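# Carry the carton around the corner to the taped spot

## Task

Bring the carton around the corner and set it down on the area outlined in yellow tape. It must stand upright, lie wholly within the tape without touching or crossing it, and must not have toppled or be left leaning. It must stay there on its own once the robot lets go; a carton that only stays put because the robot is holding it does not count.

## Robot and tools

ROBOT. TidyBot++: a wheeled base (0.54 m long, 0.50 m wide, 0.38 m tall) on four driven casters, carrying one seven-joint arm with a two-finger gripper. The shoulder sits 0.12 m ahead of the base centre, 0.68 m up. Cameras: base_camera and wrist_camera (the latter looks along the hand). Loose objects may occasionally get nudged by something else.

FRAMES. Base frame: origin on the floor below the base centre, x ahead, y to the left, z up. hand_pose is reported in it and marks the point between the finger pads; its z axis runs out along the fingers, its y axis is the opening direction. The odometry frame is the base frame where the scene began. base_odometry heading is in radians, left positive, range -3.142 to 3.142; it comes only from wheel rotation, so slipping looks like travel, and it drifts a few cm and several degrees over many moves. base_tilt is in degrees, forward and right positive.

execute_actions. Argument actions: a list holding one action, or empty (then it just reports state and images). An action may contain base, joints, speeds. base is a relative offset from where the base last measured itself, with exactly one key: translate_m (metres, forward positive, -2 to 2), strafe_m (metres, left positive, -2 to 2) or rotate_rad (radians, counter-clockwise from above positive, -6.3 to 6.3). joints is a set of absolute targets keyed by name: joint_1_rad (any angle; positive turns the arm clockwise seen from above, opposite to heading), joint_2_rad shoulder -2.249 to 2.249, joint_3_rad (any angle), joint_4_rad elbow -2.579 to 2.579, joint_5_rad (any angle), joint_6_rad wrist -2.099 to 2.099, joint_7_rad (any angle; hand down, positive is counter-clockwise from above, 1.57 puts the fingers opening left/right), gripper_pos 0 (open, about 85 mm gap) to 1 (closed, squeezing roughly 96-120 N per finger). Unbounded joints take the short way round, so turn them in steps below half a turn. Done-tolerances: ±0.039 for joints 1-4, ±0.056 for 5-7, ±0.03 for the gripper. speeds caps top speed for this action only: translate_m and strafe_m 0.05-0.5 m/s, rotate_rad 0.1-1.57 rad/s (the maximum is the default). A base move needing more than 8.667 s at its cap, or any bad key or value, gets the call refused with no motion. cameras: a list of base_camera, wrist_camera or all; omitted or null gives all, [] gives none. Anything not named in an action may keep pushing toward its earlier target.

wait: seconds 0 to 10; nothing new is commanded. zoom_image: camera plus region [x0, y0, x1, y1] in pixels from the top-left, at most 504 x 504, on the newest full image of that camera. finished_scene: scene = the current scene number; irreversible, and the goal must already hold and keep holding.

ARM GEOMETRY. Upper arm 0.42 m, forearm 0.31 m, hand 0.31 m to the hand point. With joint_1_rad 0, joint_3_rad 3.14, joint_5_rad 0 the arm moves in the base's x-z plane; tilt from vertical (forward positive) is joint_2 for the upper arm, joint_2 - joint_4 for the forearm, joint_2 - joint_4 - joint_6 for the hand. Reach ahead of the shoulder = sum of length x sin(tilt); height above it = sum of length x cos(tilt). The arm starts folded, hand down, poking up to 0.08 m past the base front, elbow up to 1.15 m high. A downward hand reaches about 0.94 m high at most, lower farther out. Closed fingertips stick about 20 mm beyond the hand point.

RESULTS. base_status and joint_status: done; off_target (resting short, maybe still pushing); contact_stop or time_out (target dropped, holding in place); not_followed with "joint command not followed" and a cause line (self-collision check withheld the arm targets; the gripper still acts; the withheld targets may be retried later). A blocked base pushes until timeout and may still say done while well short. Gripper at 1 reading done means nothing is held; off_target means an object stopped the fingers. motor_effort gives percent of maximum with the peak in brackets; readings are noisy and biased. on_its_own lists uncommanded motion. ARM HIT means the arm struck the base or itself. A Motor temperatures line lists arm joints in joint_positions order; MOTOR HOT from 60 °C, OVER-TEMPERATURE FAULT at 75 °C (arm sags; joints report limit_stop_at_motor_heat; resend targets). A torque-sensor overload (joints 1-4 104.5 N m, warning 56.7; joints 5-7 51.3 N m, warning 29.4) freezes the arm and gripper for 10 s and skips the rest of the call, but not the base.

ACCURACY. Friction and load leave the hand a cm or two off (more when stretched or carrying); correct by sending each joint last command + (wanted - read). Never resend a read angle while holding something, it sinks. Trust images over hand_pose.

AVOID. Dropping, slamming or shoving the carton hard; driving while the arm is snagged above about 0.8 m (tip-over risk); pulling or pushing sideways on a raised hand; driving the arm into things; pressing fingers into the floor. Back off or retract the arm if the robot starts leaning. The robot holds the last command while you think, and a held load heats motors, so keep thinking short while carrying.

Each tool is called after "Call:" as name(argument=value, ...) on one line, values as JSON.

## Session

Call:
execute_actions(actions=[{"joints":{"joint_6_rad":-0.1}}])

Scene clock: 1.17 s.
Motor temperatures (°C, as the motors report them): [28 25 25 27 31 29 31]
base_odometry: x=+0.000 y=+0.000 heading=+0.000 (m, m, rad; odometry frame)
base_tilt: forward=+0.0 right=-0.3 (deg)
base_status: not commanded
joint_positions: joint_1_rad=+0.011 joint_2_rad=-0.338 joint_3_rad=+3.187 joint_4_rad=-2.522 joint_5_rad=+0.013 joint_6_rad=-0.100 joint_7_rad=+1.598 gripper_pos=+0.000
joint_status: all done
motor_effort: joint_1_rad=-1(1) joint_2_rad=-5(6) joint_3_rad=+0(0) joint_4_rad=+20(20) joint_5_rad=+0(1) joint_6_rad=+6(5) joint_7_rad=-1(1) (%)
hand_pose: x=+0.4719 y=-0.0180 z=+0.6940 quat_wxyz=(+0.013, +0.910, -0.010, +0.415) (m; base frame)
pictures: base_camera, wrist_camera
Images, in order (width x height): base_camera 644x364, wrist_camera 644x476.

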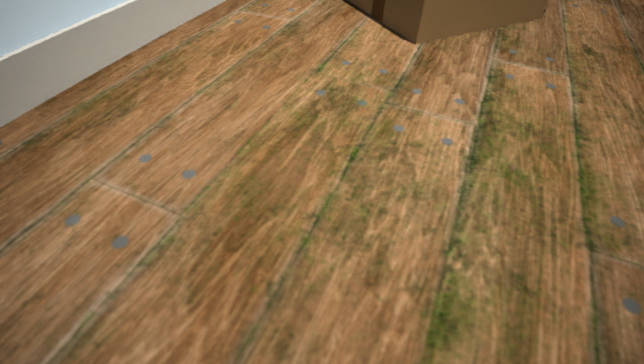

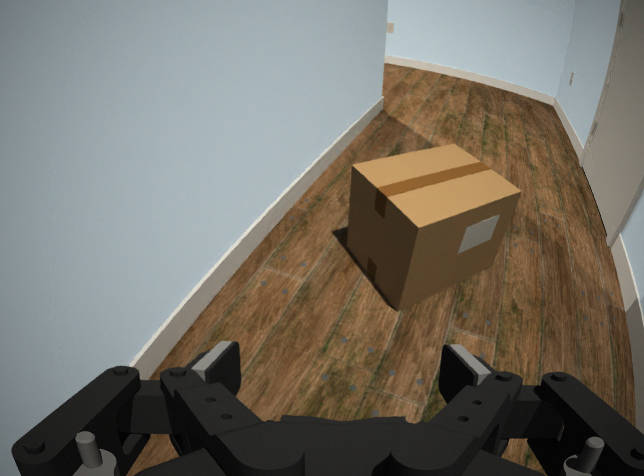

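Call:
execute_actions(actions=[{"base":{"rotate_rad":-0.44},"joints":{"joint_3_rad":3.14,"joint_4_rad":-2.3,"joint_6_rad":-0.6}}], cameras=[])

Call:
execute_actions(actions=[{"base":{"translate_m":0.55}}])

Scene clock: 4.60 s.
Motor temperatures (°C, as the motors report them): [28 25 25 27 31 29 31]
base_odometry: x=+0.000 y=+0.000 heading=-0.439 (m, m, rad; odometry frame)
base_tilt: forward=+0.0 right=-0.3 (deg)
base_status: done
joint_positions: joint_1_rad=+0.011 joint_2_rad=-0.338 joint_3_rad=+3.157 joint_4_rad=-2.315 joint_5_rad=+0.013 joint_6_rad=-0.584 joint_7_rad=+1.598 gripper_pos=+0.000
joint_status: all done
motor_effort: joint_1_rad=-1(0) joint_2_rad=-6(7) joint_3_rad=+0(0) joint_4_rad=+21(21) joint_5_rad=+1(0) joint_6_rad=+4(5) joint_7_rad=-1(1) (%)
hand_pose: x=+0.4390 y=-0.0089 z=+0.6942 quat_wxyz=(+0.010, +0.958, +0.004, +0.286) (m; base frame)
pictures: none
No camera images: the call's "cameras" was empty. Leave "cameras" out to get every camera's image.

Scene clock: 7.00 s.
Motor temperatures (°C, as the motors report them): [28 25 25 27 31 29 31]
base_odometry: x=+0.498 y=-0.234 heading=-0.439 (m, m, rad; odometry frame)
base_tilt: forward=+0.0 right=-0.3 (deg)
base_status: done
joint_positions: joint_1_rad=+0.011 joint_2_rad=-0.337 joint_3_rad=+3.156 joint_4_rad=-2.313 joint_5_rad=+0.013 joint_6_rad=-0.585 joint_7_rad=+1.598 gripper_pos=+0.000
joint_status: not commanded
motor_effort: joint_1_rad=-1(1) joint_2_rad=-7(8) joint_3_rad=-1(0) joint_4_rad=+21(22) joint_5_rad=+1(1) joint_6_rad=+4(4) joint_7_rad=-1(1) (%)
hand_pose: x=+0.4396 y=-0.0088 z=+0.6949 quat_wxyz=(+0.010, +0.958, +0.004, +0.286) (m; base frame)
pictures: base_camera, wrist_camera
Images, in order (width x height): base_camera 644x364, wrist_camera 644x476.

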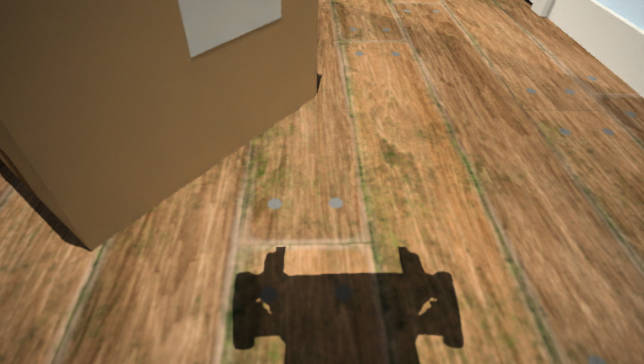

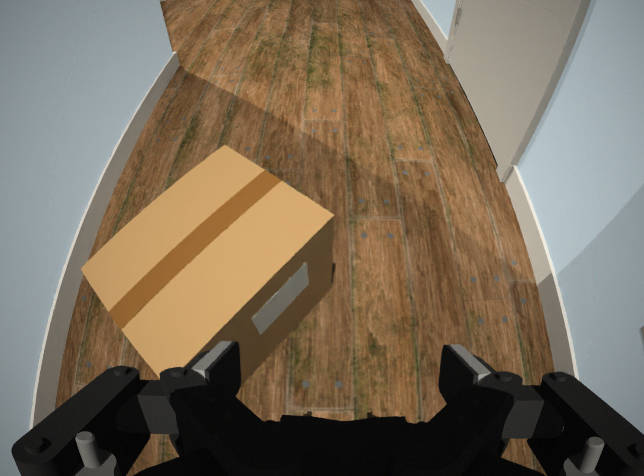

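Box is on the left: good for room later. Strafe left and push.

Call:
execute_actions(actions=[{"base":{"strafe_m":0.17}}], cameras=[])

Call:
execute_actions(actions=[{"base":{"translate_m":0.7},"speeds":{"translate_m":0.15},"joints":{"joint_6_rad":-0.85}}])

Scene clock: 11.27 s.
Motor temperatures (°C, as the motors report them): [28 25 25 27 31 29 31]
base_odometry: x=+0.570 y=-0.080 heading=-0.439 (m, m, rad; odometry frame)
base_tilt: forward=+0.0 right=-0.3 (deg)
base_status: done
joint_positions: joint_1_rad=+0.011 joint_2_rad=-0.337 joint_3_rad=+3.150 joint_4_rad=-2.313 joint_5_rad=+0.013 joint_6_rad=-0.585 joint_7_rad=+1.598 gripper_pos=+0.000
joint_status: not commanded
motor_effort: joint_1_rad=-1(1) joint_2_rad=-6(7) joint_3_rad=+0(1) joint_4_rad=+21(21) joint_5_rad=+1(0) joint_6_rad=+4(5) joint_7_rad=-1(1) (%)
hand_pose: x=+0.4396 y=-0.0068 z=+0.6949 quat_wxyz=(+0.010, +0.958, +0.008, +0.286) (m; base frame)
pictures: none
No camera images: the call's "cameras" was empty. Leave "cameras" out to get every camera's image.

Scene clock: 16.53 s.
Motor temperatures (°C, as the motors report them): [28 25 25 27 31 29 31]
base_odometry: x=+1.204 y=-0.378 heading=-0.439 (m, m, rad; odometry frame)
base_tilt: forward=+0.0 right=-0.3 (deg)
base_status: done
joint_positions: joint_1_rad=+0.011 joint_2_rad=-0.338 joint_3_rad=+3.150 joint_4_rad=-2.308 joint_5_rad=+0.013 joint_6_rad=-0.852 joint_7_rad=+1.598 gripper_pos=+0.000
joint_status: all done
motor_effort: joint_1_rad=-1(1) joint_2_rad=-5(7) joint_3_rad=-1(0) joint_4_rad=+19(22) joint_5_rad=+0(1) joint_6_rad=+2(4) joint_7_rad=-1(1) (%)
hand_pose: x=+0.3669 y=-0.0062 z=+0.6609 quat_wxyz=(+0.008, +0.987, +0.007, +0.159) (m; base frame)
pictures: base_camera, wrist_camera
Images, in order (width x height): base_camera 644x364, wrist_camera 644x476.

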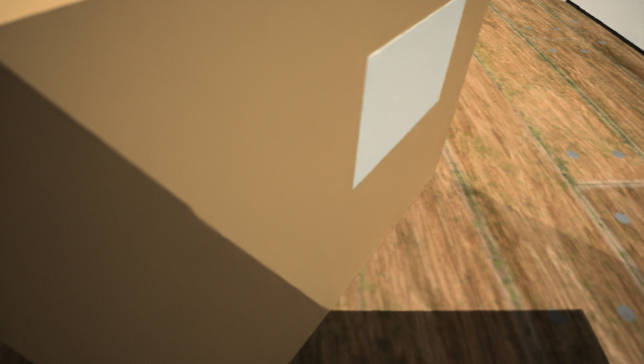

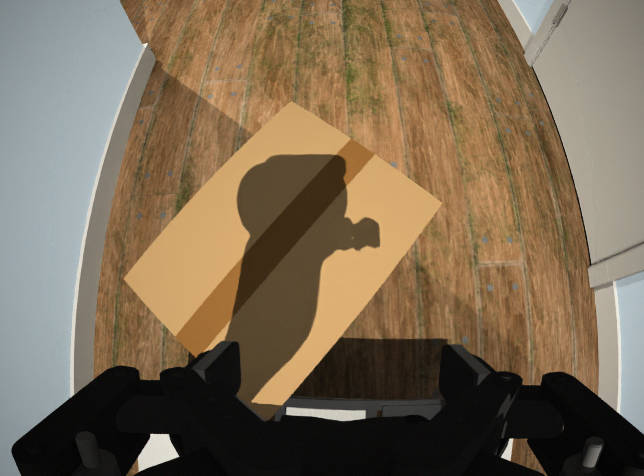

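Balanced on its corner; continue.

Call:
execute_actions(actions=[{"base":{"translate_m":0.8},"speeds":{"translate_m":0.2},"joints":{"joint_1_rad":-0.5}}])

Scene clock: 22.27 s.
Motor temperatures (°C, as the motors report them): [28 25 25 27 31 29 31]
base_odometry: x=+1.928 y=-0.717 heading=-0.439 (m, m, rad; odometry frame)
base_tilt: forward=+0.0 right=-0.3 (deg)
base_status: done
joint_positions: joint_1_rad=-0.489 joint_2_rad=-0.338 joint_3_rad=+3.150 joint_4_rad=-2.308 joint_5_rad=+0.013 joint_6_rad=-0.852 joint_7_rad=+1.598 gripper_pos=+0.000
joint_status: all done
motor_effort: joint_1_rad=-1(1) joint_2_rad=-5(7) joint_3_rad=-1(0) joint_4_rad=+20(20) joint_5_rad=+1(1) joint_6_rad=+2(4) joint_7_rad=-1(2) (%)
hand_pose: x=+0.3396 y=+0.1135 z=+0.6610 quat_wxyz=(-0.032, +0.955, +0.251, +0.156) (m; base frame)
pictures: base_camera, wrist_camera
Images, in order (width x height): base_camera 644x364, wrist_camera 644x476.

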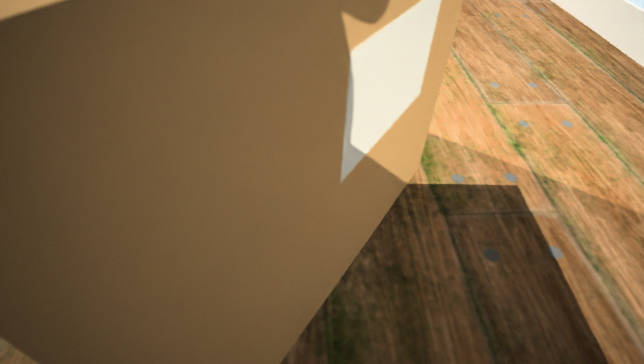

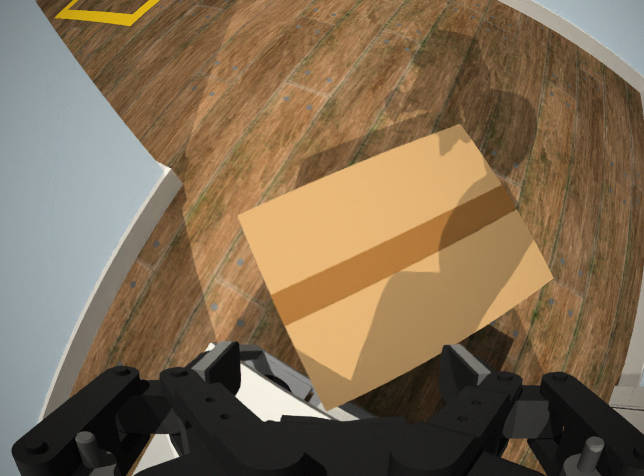

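Call:
execute_actions(actions=[{"base":{"translate_m":0.45},"speeds":{"translate_m":0.2}}])

Scene clock: 27.00 s.
Motor temperatures (°C, as the motors report them): [28 25 25 27 31 29 31]
base_odometry: x=+2.335 y=-0.908 heading=-0.439 (m, m, rad; odometry frame)
base_tilt: forward=+0.0 right=-0.3 (deg)
base_status: done
joint_positions: joint_1_rad=-0.489 joint_2_rad=-0.338 joint_3_rad=+3.150 joint_4_rad=-2.308 joint_5_rad=+0.013 joint_6_rad=-0.852 joint_7_rad=+1.598 gripper_pos=+0.000
joint_status: not commanded
motor_effort: joint_1_rad=-1(0) joint_2_rad=-4(6) joint_3_rad=+0(1) joint_4_rad=+20(20) joint_5_rad=+1(1) joint_6_rad=+2(4) joint_7_rad=-1(2) (%)
hand_pose: x=+0.3396 y=+0.1135 z=+0.6610 quat_wxyz=(-0.032, +0.955, +0.251, +0.156) (m; base frame)
pictures: base_camera, wrist_camera
Images, in order (width x height): base_camera 644x364, wrist_camera 644x476.

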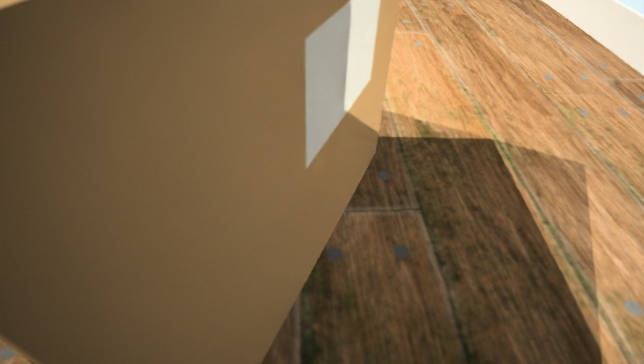

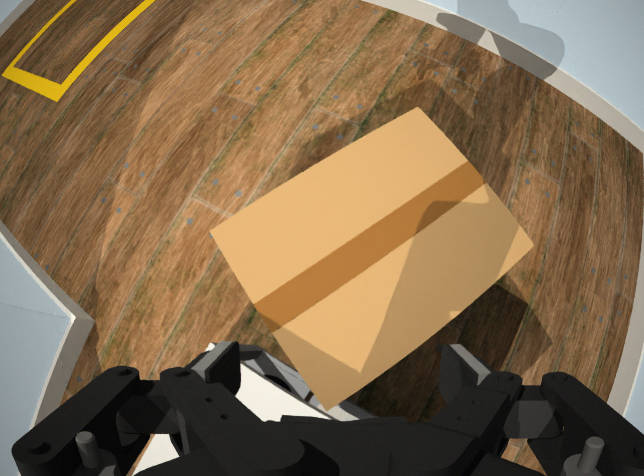

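Call:
execute_actions(actions=[{"base":{"translate_m":0.2},"speeds":{"translate_m":0.2}}], cameras=[])

Call:
execute_actions(actions=[{"base":{"translate_m":-0.03}}], cameras=[])

Call:
execute_actions(actions=[{"base":{"strafe_m":-0.3},"joints":{"joint_1_rad":0,"joint_6_rad":-1.05}}])

Scene clock: 32.13 s.
Motor temperatures (°C, as the motors report them): [28 25 25 27 31 29 31]
base_odometry: x=+2.516 y=-0.993 heading=-0.439 (m, m, rad; odometry frame)
base_tilt: forward=+0.0 right=-0.3 (deg)
base_status: done
joint_positions: joint_1_rad=-0.489 joint_2_rad=-0.338 joint_3_rad=+3.150 joint_4_rad=-2.308 joint_5_rad=+0.013 joint_6_rad=-0.852 joint_7_rad=+1.598 gripper_pos=+0.000
joint_status: not commanded
motor_effort: joint_1_rad=-1(0) joint_2_rad=-5(7) joint_3_rad=+0(1) joint_4_rad=+20(21) joint_5_rad=+1(1) joint_6_rad=+2(2) joint_7_rad=-1(1) (%)
hand_pose: x=+0.3396 y=+0.1135 z=+0.6611 quat_wxyz=(-0.032, +0.955, +0.251, +0.156) (m; base frame)
pictures: none
No camera images: the call's "cameras" was empty. Leave "cameras" out to get every camera's image.

Scene clock: 32.90 s.
Motor temperatures (°C, as the motors report them): [28 25 25 27 31 29 31]
base_odometry: x=+2.488 y=-0.981 heading=-0.439 (m, m, rad; odometry frame)
base_tilt: forward=+0.0 right=-0.3 (deg)
base_status: done
joint_positions: joint_1_rad=-0.489 joint_2_rad=-0.339 joint_3_rad=+3.150 joint_4_rad=-2.308 joint_5_rad=+0.013 joint_6_rad=-0.852 joint_7_rad=+1.598 gripper_pos=+0.000
joint_status: not commanded
motor_effort: joint_1_rad=-1(1) joint_2_rad=-5(7) joint_3_rad=+0(0) joint_4_rad=+20(21) joint_5_rad=+1(1) joint_6_rad=+2(4) joint_7_rad=-2(1) (%)
hand_pose: x=+0.3396 y=+0.1135 z=+0.6614 quat_wxyz=(-0.032, +0.955, +0.251, +0.157) (m; base frame)
pictures: none
No camera images: the call's "cameras" was empty. Leave "cameras" out to get every camera's image.

Scene clock: 34.80 s.
Motor temperatures (°C, as the motors report them): [28 25 25 27 31 29 31]
base_odometry: x=+2.361 y=-1.252 heading=-0.439 (m, m, rad; odometry frame)
base_tilt: forward=+0.0 right=-0.3 (deg)
base_status: done
joint_positions: joint_1_rad=-0.010 joint_2_rad=-0.339 joint_3_rad=+3.149 joint_4_rad=-2.308 joint_5_rad=+0.013 joint_6_rad=-1.031 joint_7_rad=+1.598 gripper_pos=+0.000
joint_status: all done
motor_effort: joint_1_rad=-1(1) joint_2_rad=-4(6) joint_3_rad=+0(1) joint_4_rad=+19(19) joint_5_rad=+1(0) joint_6_rad=+1(2) joint_7_rad=-1(2) (%)
hand_pose: x=+0.3128 y=-0.0014 z=+0.6486 quat_wxyz=(+0.005, +0.997, +0.018, +0.071) (m; base frame)
pictures: base_camera, wrist_camera
Images, in order (width x height): base_camera 644x364, wrist_camera 644x476.

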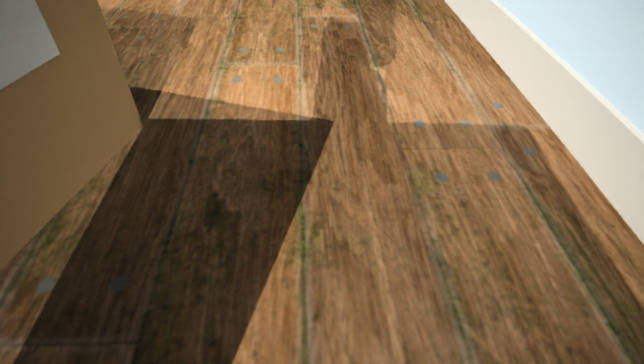

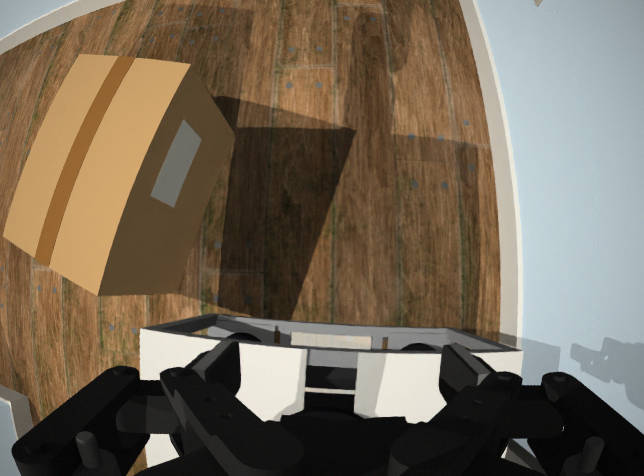

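Call:
execute_actions(actions=[{"base":{"strafe_m":-0.05},"joints":{"joint_1_rad":-1.57,"joint_6_rad":-0.8}}], cameras=[])

Call:
execute_actions(actions=[{"base":{"translate_m":0.52},"speeds":{"translate_m":0.2}}], cameras=[])

Call:
execute_actions(actions=[{"base":{"strafe_m":0.6},"speeds":{"strafe_m":0.15}}])

Scene clock: 39.87 s.
Motor temperatures (°C, as the motors report them): [28 25 25 27 31 29 31]
base_odometry: x=+2.340 y=-1.298 heading=-0.438 (m, m, rad; odometry frame)
base_tilt: forward=+0.0 right=-0.3 (deg)
base_status: done
joint_positions: joint_1_rad=-1.559 joint_2_rad=-0.339 joint_3_rad=+3.149 joint_4_rad=-2.308 joint_5_rad=+0.013 joint_6_rad=-0.820 joint_7_rad=+1.598 gripper_pos=+0.000
joint_status: all done
motor_effort: joint_1_rad=-1(1) joint_2_rad=-5(5) joint_3_rad=+0(1) joint_4_rad=+20(20) joint_5_rad=+1(0) joint_6_rad=+2(3) joint_7_rad=-1(1) (%)
hand_pose: x=+0.1254 y=+0.2574 z=+0.6647 quat_wxyz=(-0.118, +0.691, +0.701, +0.130) (m; base frame)
pictures: none
No camera images: the call's "cameras" was empty. Leave "cameras" out to get every camera's image.

Scene clock: 43.20 s.
Motor temperatures (°C, as the motors report them): [28 25 25 27 31 29 31]
base_odometry: x=+2.811 y=-1.519 heading=-0.438 (m, m, rad; odometry frame)
base_tilt: forward=+0.0 right=-0.3 (deg)
base_status: done
joint_positions: joint_1_rad=-1.559 joint_2_rad=-0.339 joint_3_rad=+3.149 joint_4_rad=-2.308 joint_5_rad=+0.013 joint_6_rad=-0.819 joint_7_rad=+1.598 gripper_pos=+0.000
joint_status: not commanded
motor_effort: joint_1_rad=-1(0) joint_2_rad=-5(5) joint_3_rad=+0(1) joint_4_rad=+20(20) joint_5_rad=+1(1) joint_6_rad=+3(3) joint_7_rad=-2(2) (%)
hand_pose: x=+0.1253 y=+0.2577 z=+0.6648 quat_wxyz=(-0.119, +0.691, +0.701, +0.130) (m; base frame)
pictures: none
No camera images: the call's "cameras" was empty. Leave "cameras" out to get every camera's image.

Scene clock: 47.77 s.
Motor temperatures (°C, as the motors report them): [28 25 25 27 31 29 31]
base_odometry: x=+3.065 y=-0.976 heading=-0.438 (m, m, rad; odometry frame)
base_tilt: forward=+0.0 right=-0.3 (deg)
base_status: done
joint_positions: joint_1_rad=-1.559 joint_2_rad=-0.339 joint_3_rad=+3.149 joint_4_rad=-2.308 joint_5_rad=+0.013 joint_6_rad=-0.817 joint_7_rad=+1.598 gripper_pos=+0.000
joint_status: not commanded
motor_effort: joint_1_rad=-1(1) joint_2_rad=-5(7) joint_3_rad=+0(0) joint_4_rad=+20(20) joint_5_rad=+1(1) joint_6_rad=+2(3) joint_7_rad=-1(1) (%)
hand_pose: x=+0.1253 y=+0.2583 z=+0.6650 quat_wxyz=(-0.119, +0.691, +0.701, +0.131) (m; base frame)
pictures: base_camera, wrist_camera
Images, in order (width x height): base_camera 644x364, wrist_camera 644x476.

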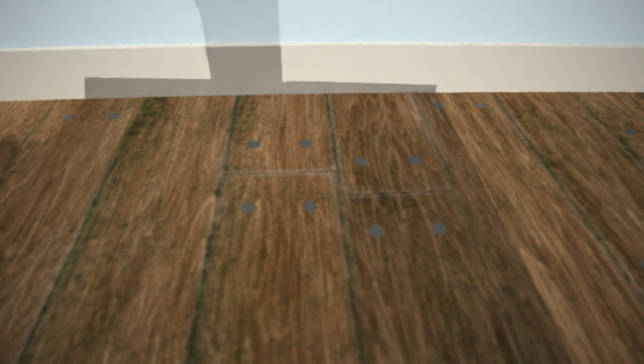

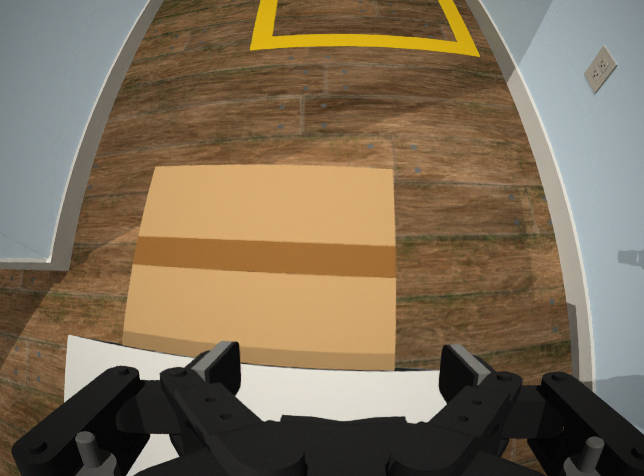

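Call:
execute_actions(actions=[{"base":{"translate_m":-0.52},"speeds":{"translate_m":0.3},"joints":{"joint_1_rad":-0.7,"joint_6_rad":-1.05}}], cameras=[])

Call:
execute_actions(actions=[{"base":{"strafe_m":0.2},"speeds":{"strafe_m":0.15}}])

Scene clock: 55.00 s.
Motor temperatures (°C, as the motors report them): [28 25 25 27 31 29 31]
base_odometry: x=+2.594 y=-0.754 heading=-0.439 (m, m, rad; odometry frame)
base_tilt: forward=+0.0 right=-0.3 (deg)
base_status: done
joint_positions: joint_1_rad=-0.711 joint_2_rad=-0.339 joint_3_rad=+3.149 joint_4_rad=-2.308 joint_5_rad=+0.013 joint_6_rad=-1.034 joint_7_rad=+1.598 gripper_pos=+0.000
joint_status: all done
motor_effort: joint_1_rad=-1(0) joint_2_rad=-4(6) joint_3_rad=+0(2) joint_4_rad=+19(20) joint_5_rad=+1(1) joint_6_rad=+1(3) joint_7_rad=-1(1) (%)
hand_pose: x=+0.2673 y=+0.1235 z=+0.6485 quat_wxyz=(-0.019, +0.931, +0.359, +0.067) (m; base frame)
pictures: none
No camera images: the call's "cameras" was empty. Leave "cameras" out to get every camera's image.

Scene clock: 58.90 s.
Motor temperatures (°C, as the motors report them): [28 25 25 27 31 29 31]
base_odometry: x=+2.678 y=-0.576 heading=-0.434 (m, m, rad; odometry frame)
base_tilt: forward=+0.0 right=-0.3 (deg)
base_status: strafe_m time_out (by the wheels' count: +0.197 of +0.200)
joint_positions: joint_1_rad=-0.710 joint_2_rad=-0.338 joint_3_rad=+3.148 joint_4_rad=-2.308 joint_5_rad=+0.013 joint_6_rad=-1.034 joint_7_rad=+1.598 gripper_pos=+0.000
joint_status: not commanded
motor_effort: joint_1_rad=+0(2) joint_2_rad=-4(7) joint_3_rad=+0(1) joint_4_rad=+18(19) joint_5_rad=+1(2) joint_6_rad=+1(2) joint_7_rad=-1(1) (%)
hand_pose: x=+0.2672 y=+0.1233 z=+0.6483 quat_wxyz=(-0.018, +0.931, +0.359, +0.066) (m; base frame)
pictures: base_camera, wrist_camera
Images, in order (width x height): base_camera 644x364, wrist_camera 644x476.

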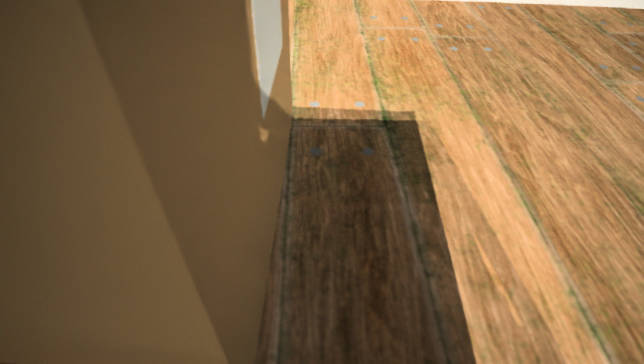

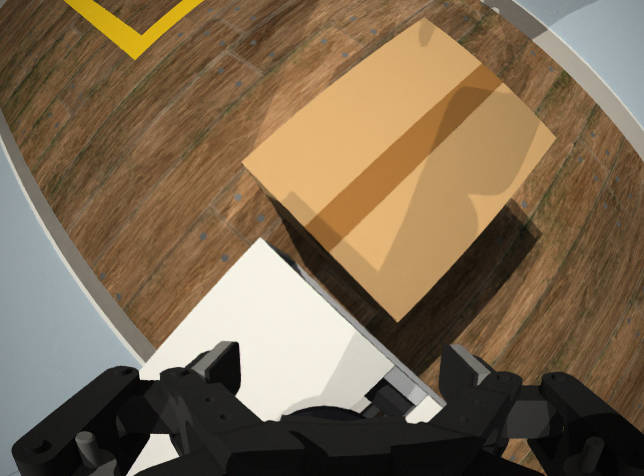

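Touched the wall; ease off, push forward, then go around.

Call:
execute_actions(actions=[{"base":{"strafe_m":-0.025}}], cameras=[])

Call:
execute_actions(actions=[{"base":{"translate_m":0.28},"speeds":{"translate_m":0.15}}], cameras=["wrist_camera"])

Call:
execute_actions(actions=[{"base":{"strafe_m":-0.25},"joints":{"joint_1_rad":-1.57,"joint_6_rad":-0.9}}], cameras=[])

Call:
execute_actions(actions=[{"base":{"translate_m":0.42},"speeds":{"translate_m":0.2}}], cameras=[])

Call:
execute_actions(actions=[{"base":{"strafe_m":0.6},"speeds":{"strafe_m":0.15}}])

Scene clock: 62.90 s.
Motor temperatures (°C, as the motors report them): [28 25 25 27 31 29 31]
base_odometry: x=+2.667 y=-0.599 heading=-0.434 (m, m, rad; odometry frame)
base_tilt: forward=+0.0 right=-0.3 (deg)
base_status: done
joint_positions: joint_1_rad=-0.710 joint_2_rad=-0.338 joint_3_rad=+3.148 joint_4_rad=-2.308 joint_5_rad=+0.013 joint_6_rad=-1.034 joint_7_rad=+1.598 gripper_pos=+0.000
joint_status: not commanded
motor_effort: joint_1_rad=-1(0) joint_2_rad=-5(5) joint_3_rad=+0(0) joint_4_rad=+18(19) joint_5_rad=+1(1) joint_6_rad=+1(1) joint_7_rad=-1(1) (%)
hand_pose: x=+0.2672 y=+0.1233 z=+0.6483 quat_wxyz=(-0.018, +0.931, +0.359, +0.066) (m; base frame)
pictures: none
No camera images: the call's "cameras" was empty. Leave "cameras" out to get every camera's image.

Scene clock: 65.40 s.
Motor temperatures (°C, as the motors report them): [28 25 25 27 31 29 31]
base_odometry: x=+2.921 y=-0.716 heading=-0.434 (m, m, rad; odometry frame)
base_tilt: forward=+0.0 right=-0.3 (deg)
base_status: done
joint_positions: joint_1_rad=-0.710 joint_2_rad=-0.338 joint_3_rad=+3.148 joint_4_rad=-2.308 joint_5_rad=+0.013 joint_6_rad=-1.035 joint_7_rad=+1.598 gripper_pos=+0.000
joint_status: not commanded
motor_effort: joint_1_rad=-1(0) joint_2_rad=-4(8) joint_3_rad=+0(1) joint_4_rad=+18(19) joint_5_rad=+1(2) joint_6_rad=+0(2) joint_7_rad=-1(2) (%)
hand_pose: x=+0.2671 y=+0.1232 z=+0.6483 quat_wxyz=(-0.018, +0.931, +0.359, +0.066) (m; base frame)
pictures: wrist_camera
Images, in order (width x height): wrist_camera 644x476.

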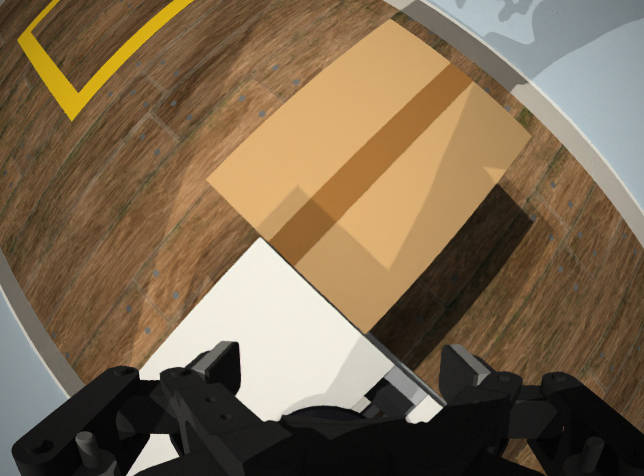

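Scene clock: 67.53 s.
Motor temperatures (°C, as the motors report them): [28 25 25 27 31 29 31]
base_odometry: x=+2.816 y=-0.943 heading=-0.434 (m, m, rad; odometry frame)
base_tilt: forward=+0.0 right=-0.3 (deg)
base_status: done
joint_positions: joint_1_rad=-1.559 joint_2_rad=-0.339 joint_3_rad=+3.148 joint_4_rad=-2.308 joint_5_rad=+0.013 joint_6_rad=-0.920 joint_7_rad=+1.598 gripper_pos=+0.000
joint_status: all done
motor_effort: joint_1_rad=-1(0) joint_2_rad=-4(6) joint_3_rad=+0(1) joint_4_rad=+19(20) joint_5_rad=+1(1) joint_6_rad=+2(1) joint_7_rad=-2(1) (%)
hand_pose: x=+0.1248 y=+0.2278 z=+0.6553 quat_wxyz=(-0.084, +0.696, +0.707, +0.094) (m; base frame)
pictures: none
No camera images: the call's "cameras" was empty. Leave "cameras" out to get every camera's image.

Scene clock: 70.37 s.
Motor temperatures (°C, as the motors report them): [28 25 25 27 31 29 31]
base_odometry: x=+3.197 y=-1.120 heading=-0.434 (m, m, rad; odometry frame)
base_tilt: forward=+0.0 right=-0.3 (deg)
base_status: done
joint_positions: joint_1_rad=-1.559 joint_2_rad=-0.339 joint_3_rad=+3.148 joint_4_rad=-2.308 joint_5_rad=+0.013 joint_6_rad=-0.919 joint_7_rad=+1.598 gripper_pos=+0.000
joint_status: not commanded
motor_effort: joint_1_rad=-1(0) joint_2_rad=-4(5) joint_3_rad=+0(1) joint_4_rad=+19(20) joint_5_rad=+0(1) joint_6_rad=+2(2) joint_7_rad=-1(1) (%)
hand_pose: x=+0.1248 y=+0.2280 z=+0.6554 quat_wxyz=(-0.084, +0.696, +0.707, +0.094) (m; base frame)
pictures: none
No camera images: the call's "cameras" was empty. Leave "cameras" out to get every camera's image.

Scene clock: 74.93 s.
Motor temperatures (°C, as the motors report them): [28 25 25 27 31 29 31]
base_odometry: x=+3.450 y=-0.576 heading=-0.434 (m, m, rad; odometry frame)
base_tilt: forward=+0.0 right=-0.3 (deg)
base_status: done
joint_positions: joint_1_rad=-1.559 joint_2_rad=-0.339 joint_3_rad=+3.148 joint_4_rad=-2.308 joint_5_rad=+0.013 joint_6_rad=-0.917 joint_7_rad=+1.598 gripper_pos=+0.000
joint_status: not commanded
motor_effort: joint_1_rad=-1(1) joint_2_rad=-4(9) joint_3_rad=+0(0) joint_4_rad=+19(20) joint_5_rad=+0(0) joint_6_rad=+2(3) joint_7_rad=-1(1) (%)
hand_pose: x=+0.1247 y=+0.2287 z=+0.6556 quat_wxyz=(-0.085, +0.696, +0.707, +0.095) (m; base frame)
pictures: base_camera, wrist_camera
Images, in order (width x height): base_camera 644x364, wrist_camera 644x476.

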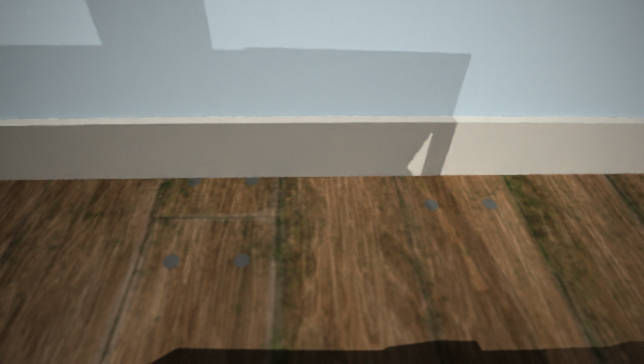

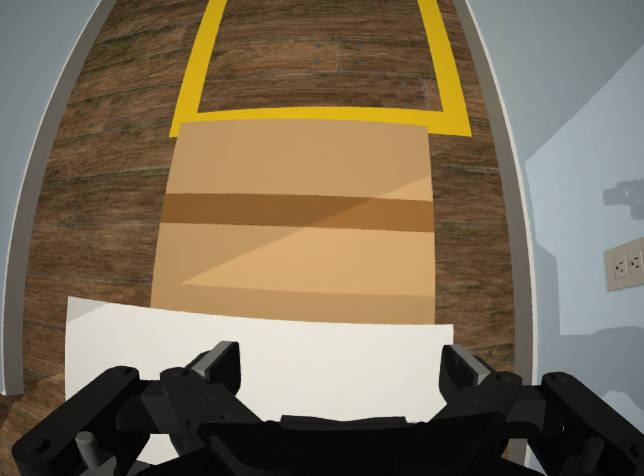

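Call:
execute_actions(actions=[{"base":{"strafe_m":0.74},"speeds":{"strafe_m":0.2}}], cameras=["wrist_camera"])

Call:
execute_actions(actions=[{"base":{"strafe_m":-0.22}}], cameras=["wrist_camera"])

Scene clock: 80.93 s.
Motor temperatures (°C, as the motors report them): [28 25 25 27 31 29 31]
base_odometry: x=+3.761 y=+0.095 heading=-0.434 (m, m, rad; odometry frame)
base_tilt: forward=+0.0 right=-0.3 (deg)
base_status: done
joint_positions: joint_1_rad=-1.559 joint_2_rad=-0.339 joint_3_rad=+3.148 joint_4_rad=-2.308 joint_5_rad=+0.013 joint_6_rad=-0.916 joint_7_rad=+1.598 gripper_pos=+0.000
joint_status: not commanded
motor_effort: joint_1_rad=-1(0) joint_2_rad=-4(6) joint_3_rad=+0(0) joint_4_rad=+19(21) joint_5_rad=+1(1) joint_6_rad=+1(2) joint_7_rad=-1(1) (%)
hand_pose: x=+0.1247 y=+0.2288 z=+0.6556 quat_wxyz=(-0.085, +0.696, +0.707, +0.095) (m; base frame)
pictures: wrist_camera
Images, in order (width x height): wrist_camera 644x476.

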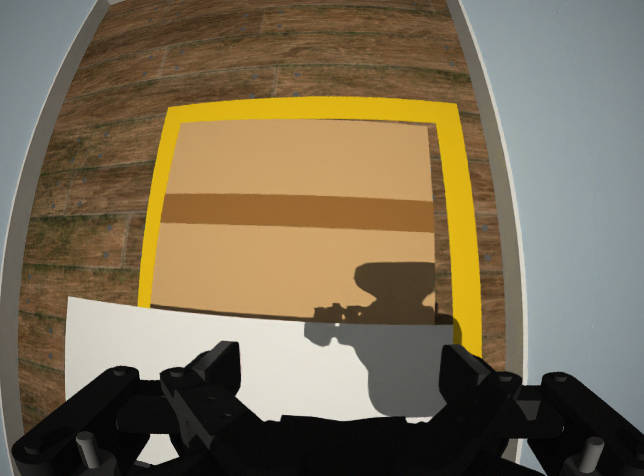

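Scene clock: 82.57 s.
Motor temperatures (°C, as the motors report them): [28 25 25 27 31 29 31]
base_odometry: x=+3.668 y=-0.104 heading=-0.434 (m, m, rad; odometry frame)
base_tilt: forward=+0.0 right=-0.3 (deg)
base_status: done
joint_positions: joint_1_rad=-1.559 joint_2_rad=-0.339 joint_3_rad=+3.148 joint_4_rad=-2.308 joint_5_rad=+0.013 joint_6_rad=-0.915 joint_7_rad=+1.598 gripper_pos=+0.000
joint_status: not commanded
motor_effort: joint_1_rad=-1(0) joint_2_rad=-5(6) joint_3_rad=+0(1) joint_4_rad=+19(21) joint_5_rad=+0(2) joint_6_rad=+2(2) joint_7_rad=-1(2) (%)
hand_pose: x=+0.1247 y=+0.2291 z=+0.6557 quat_wxyz=(-0.085, +0.696, +0.707, +0.096) (m; base frame)
pictures: wrist_camera
Images, in order (width x height): wrist_camera 644x476.

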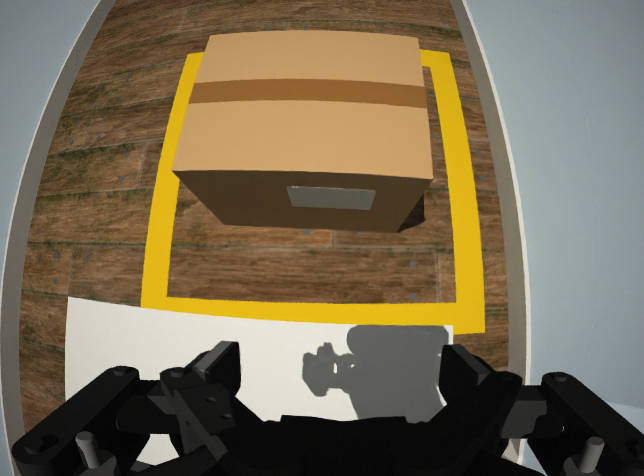

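Call:
finished_scene(scene=2)

The scene is finished: the task was done.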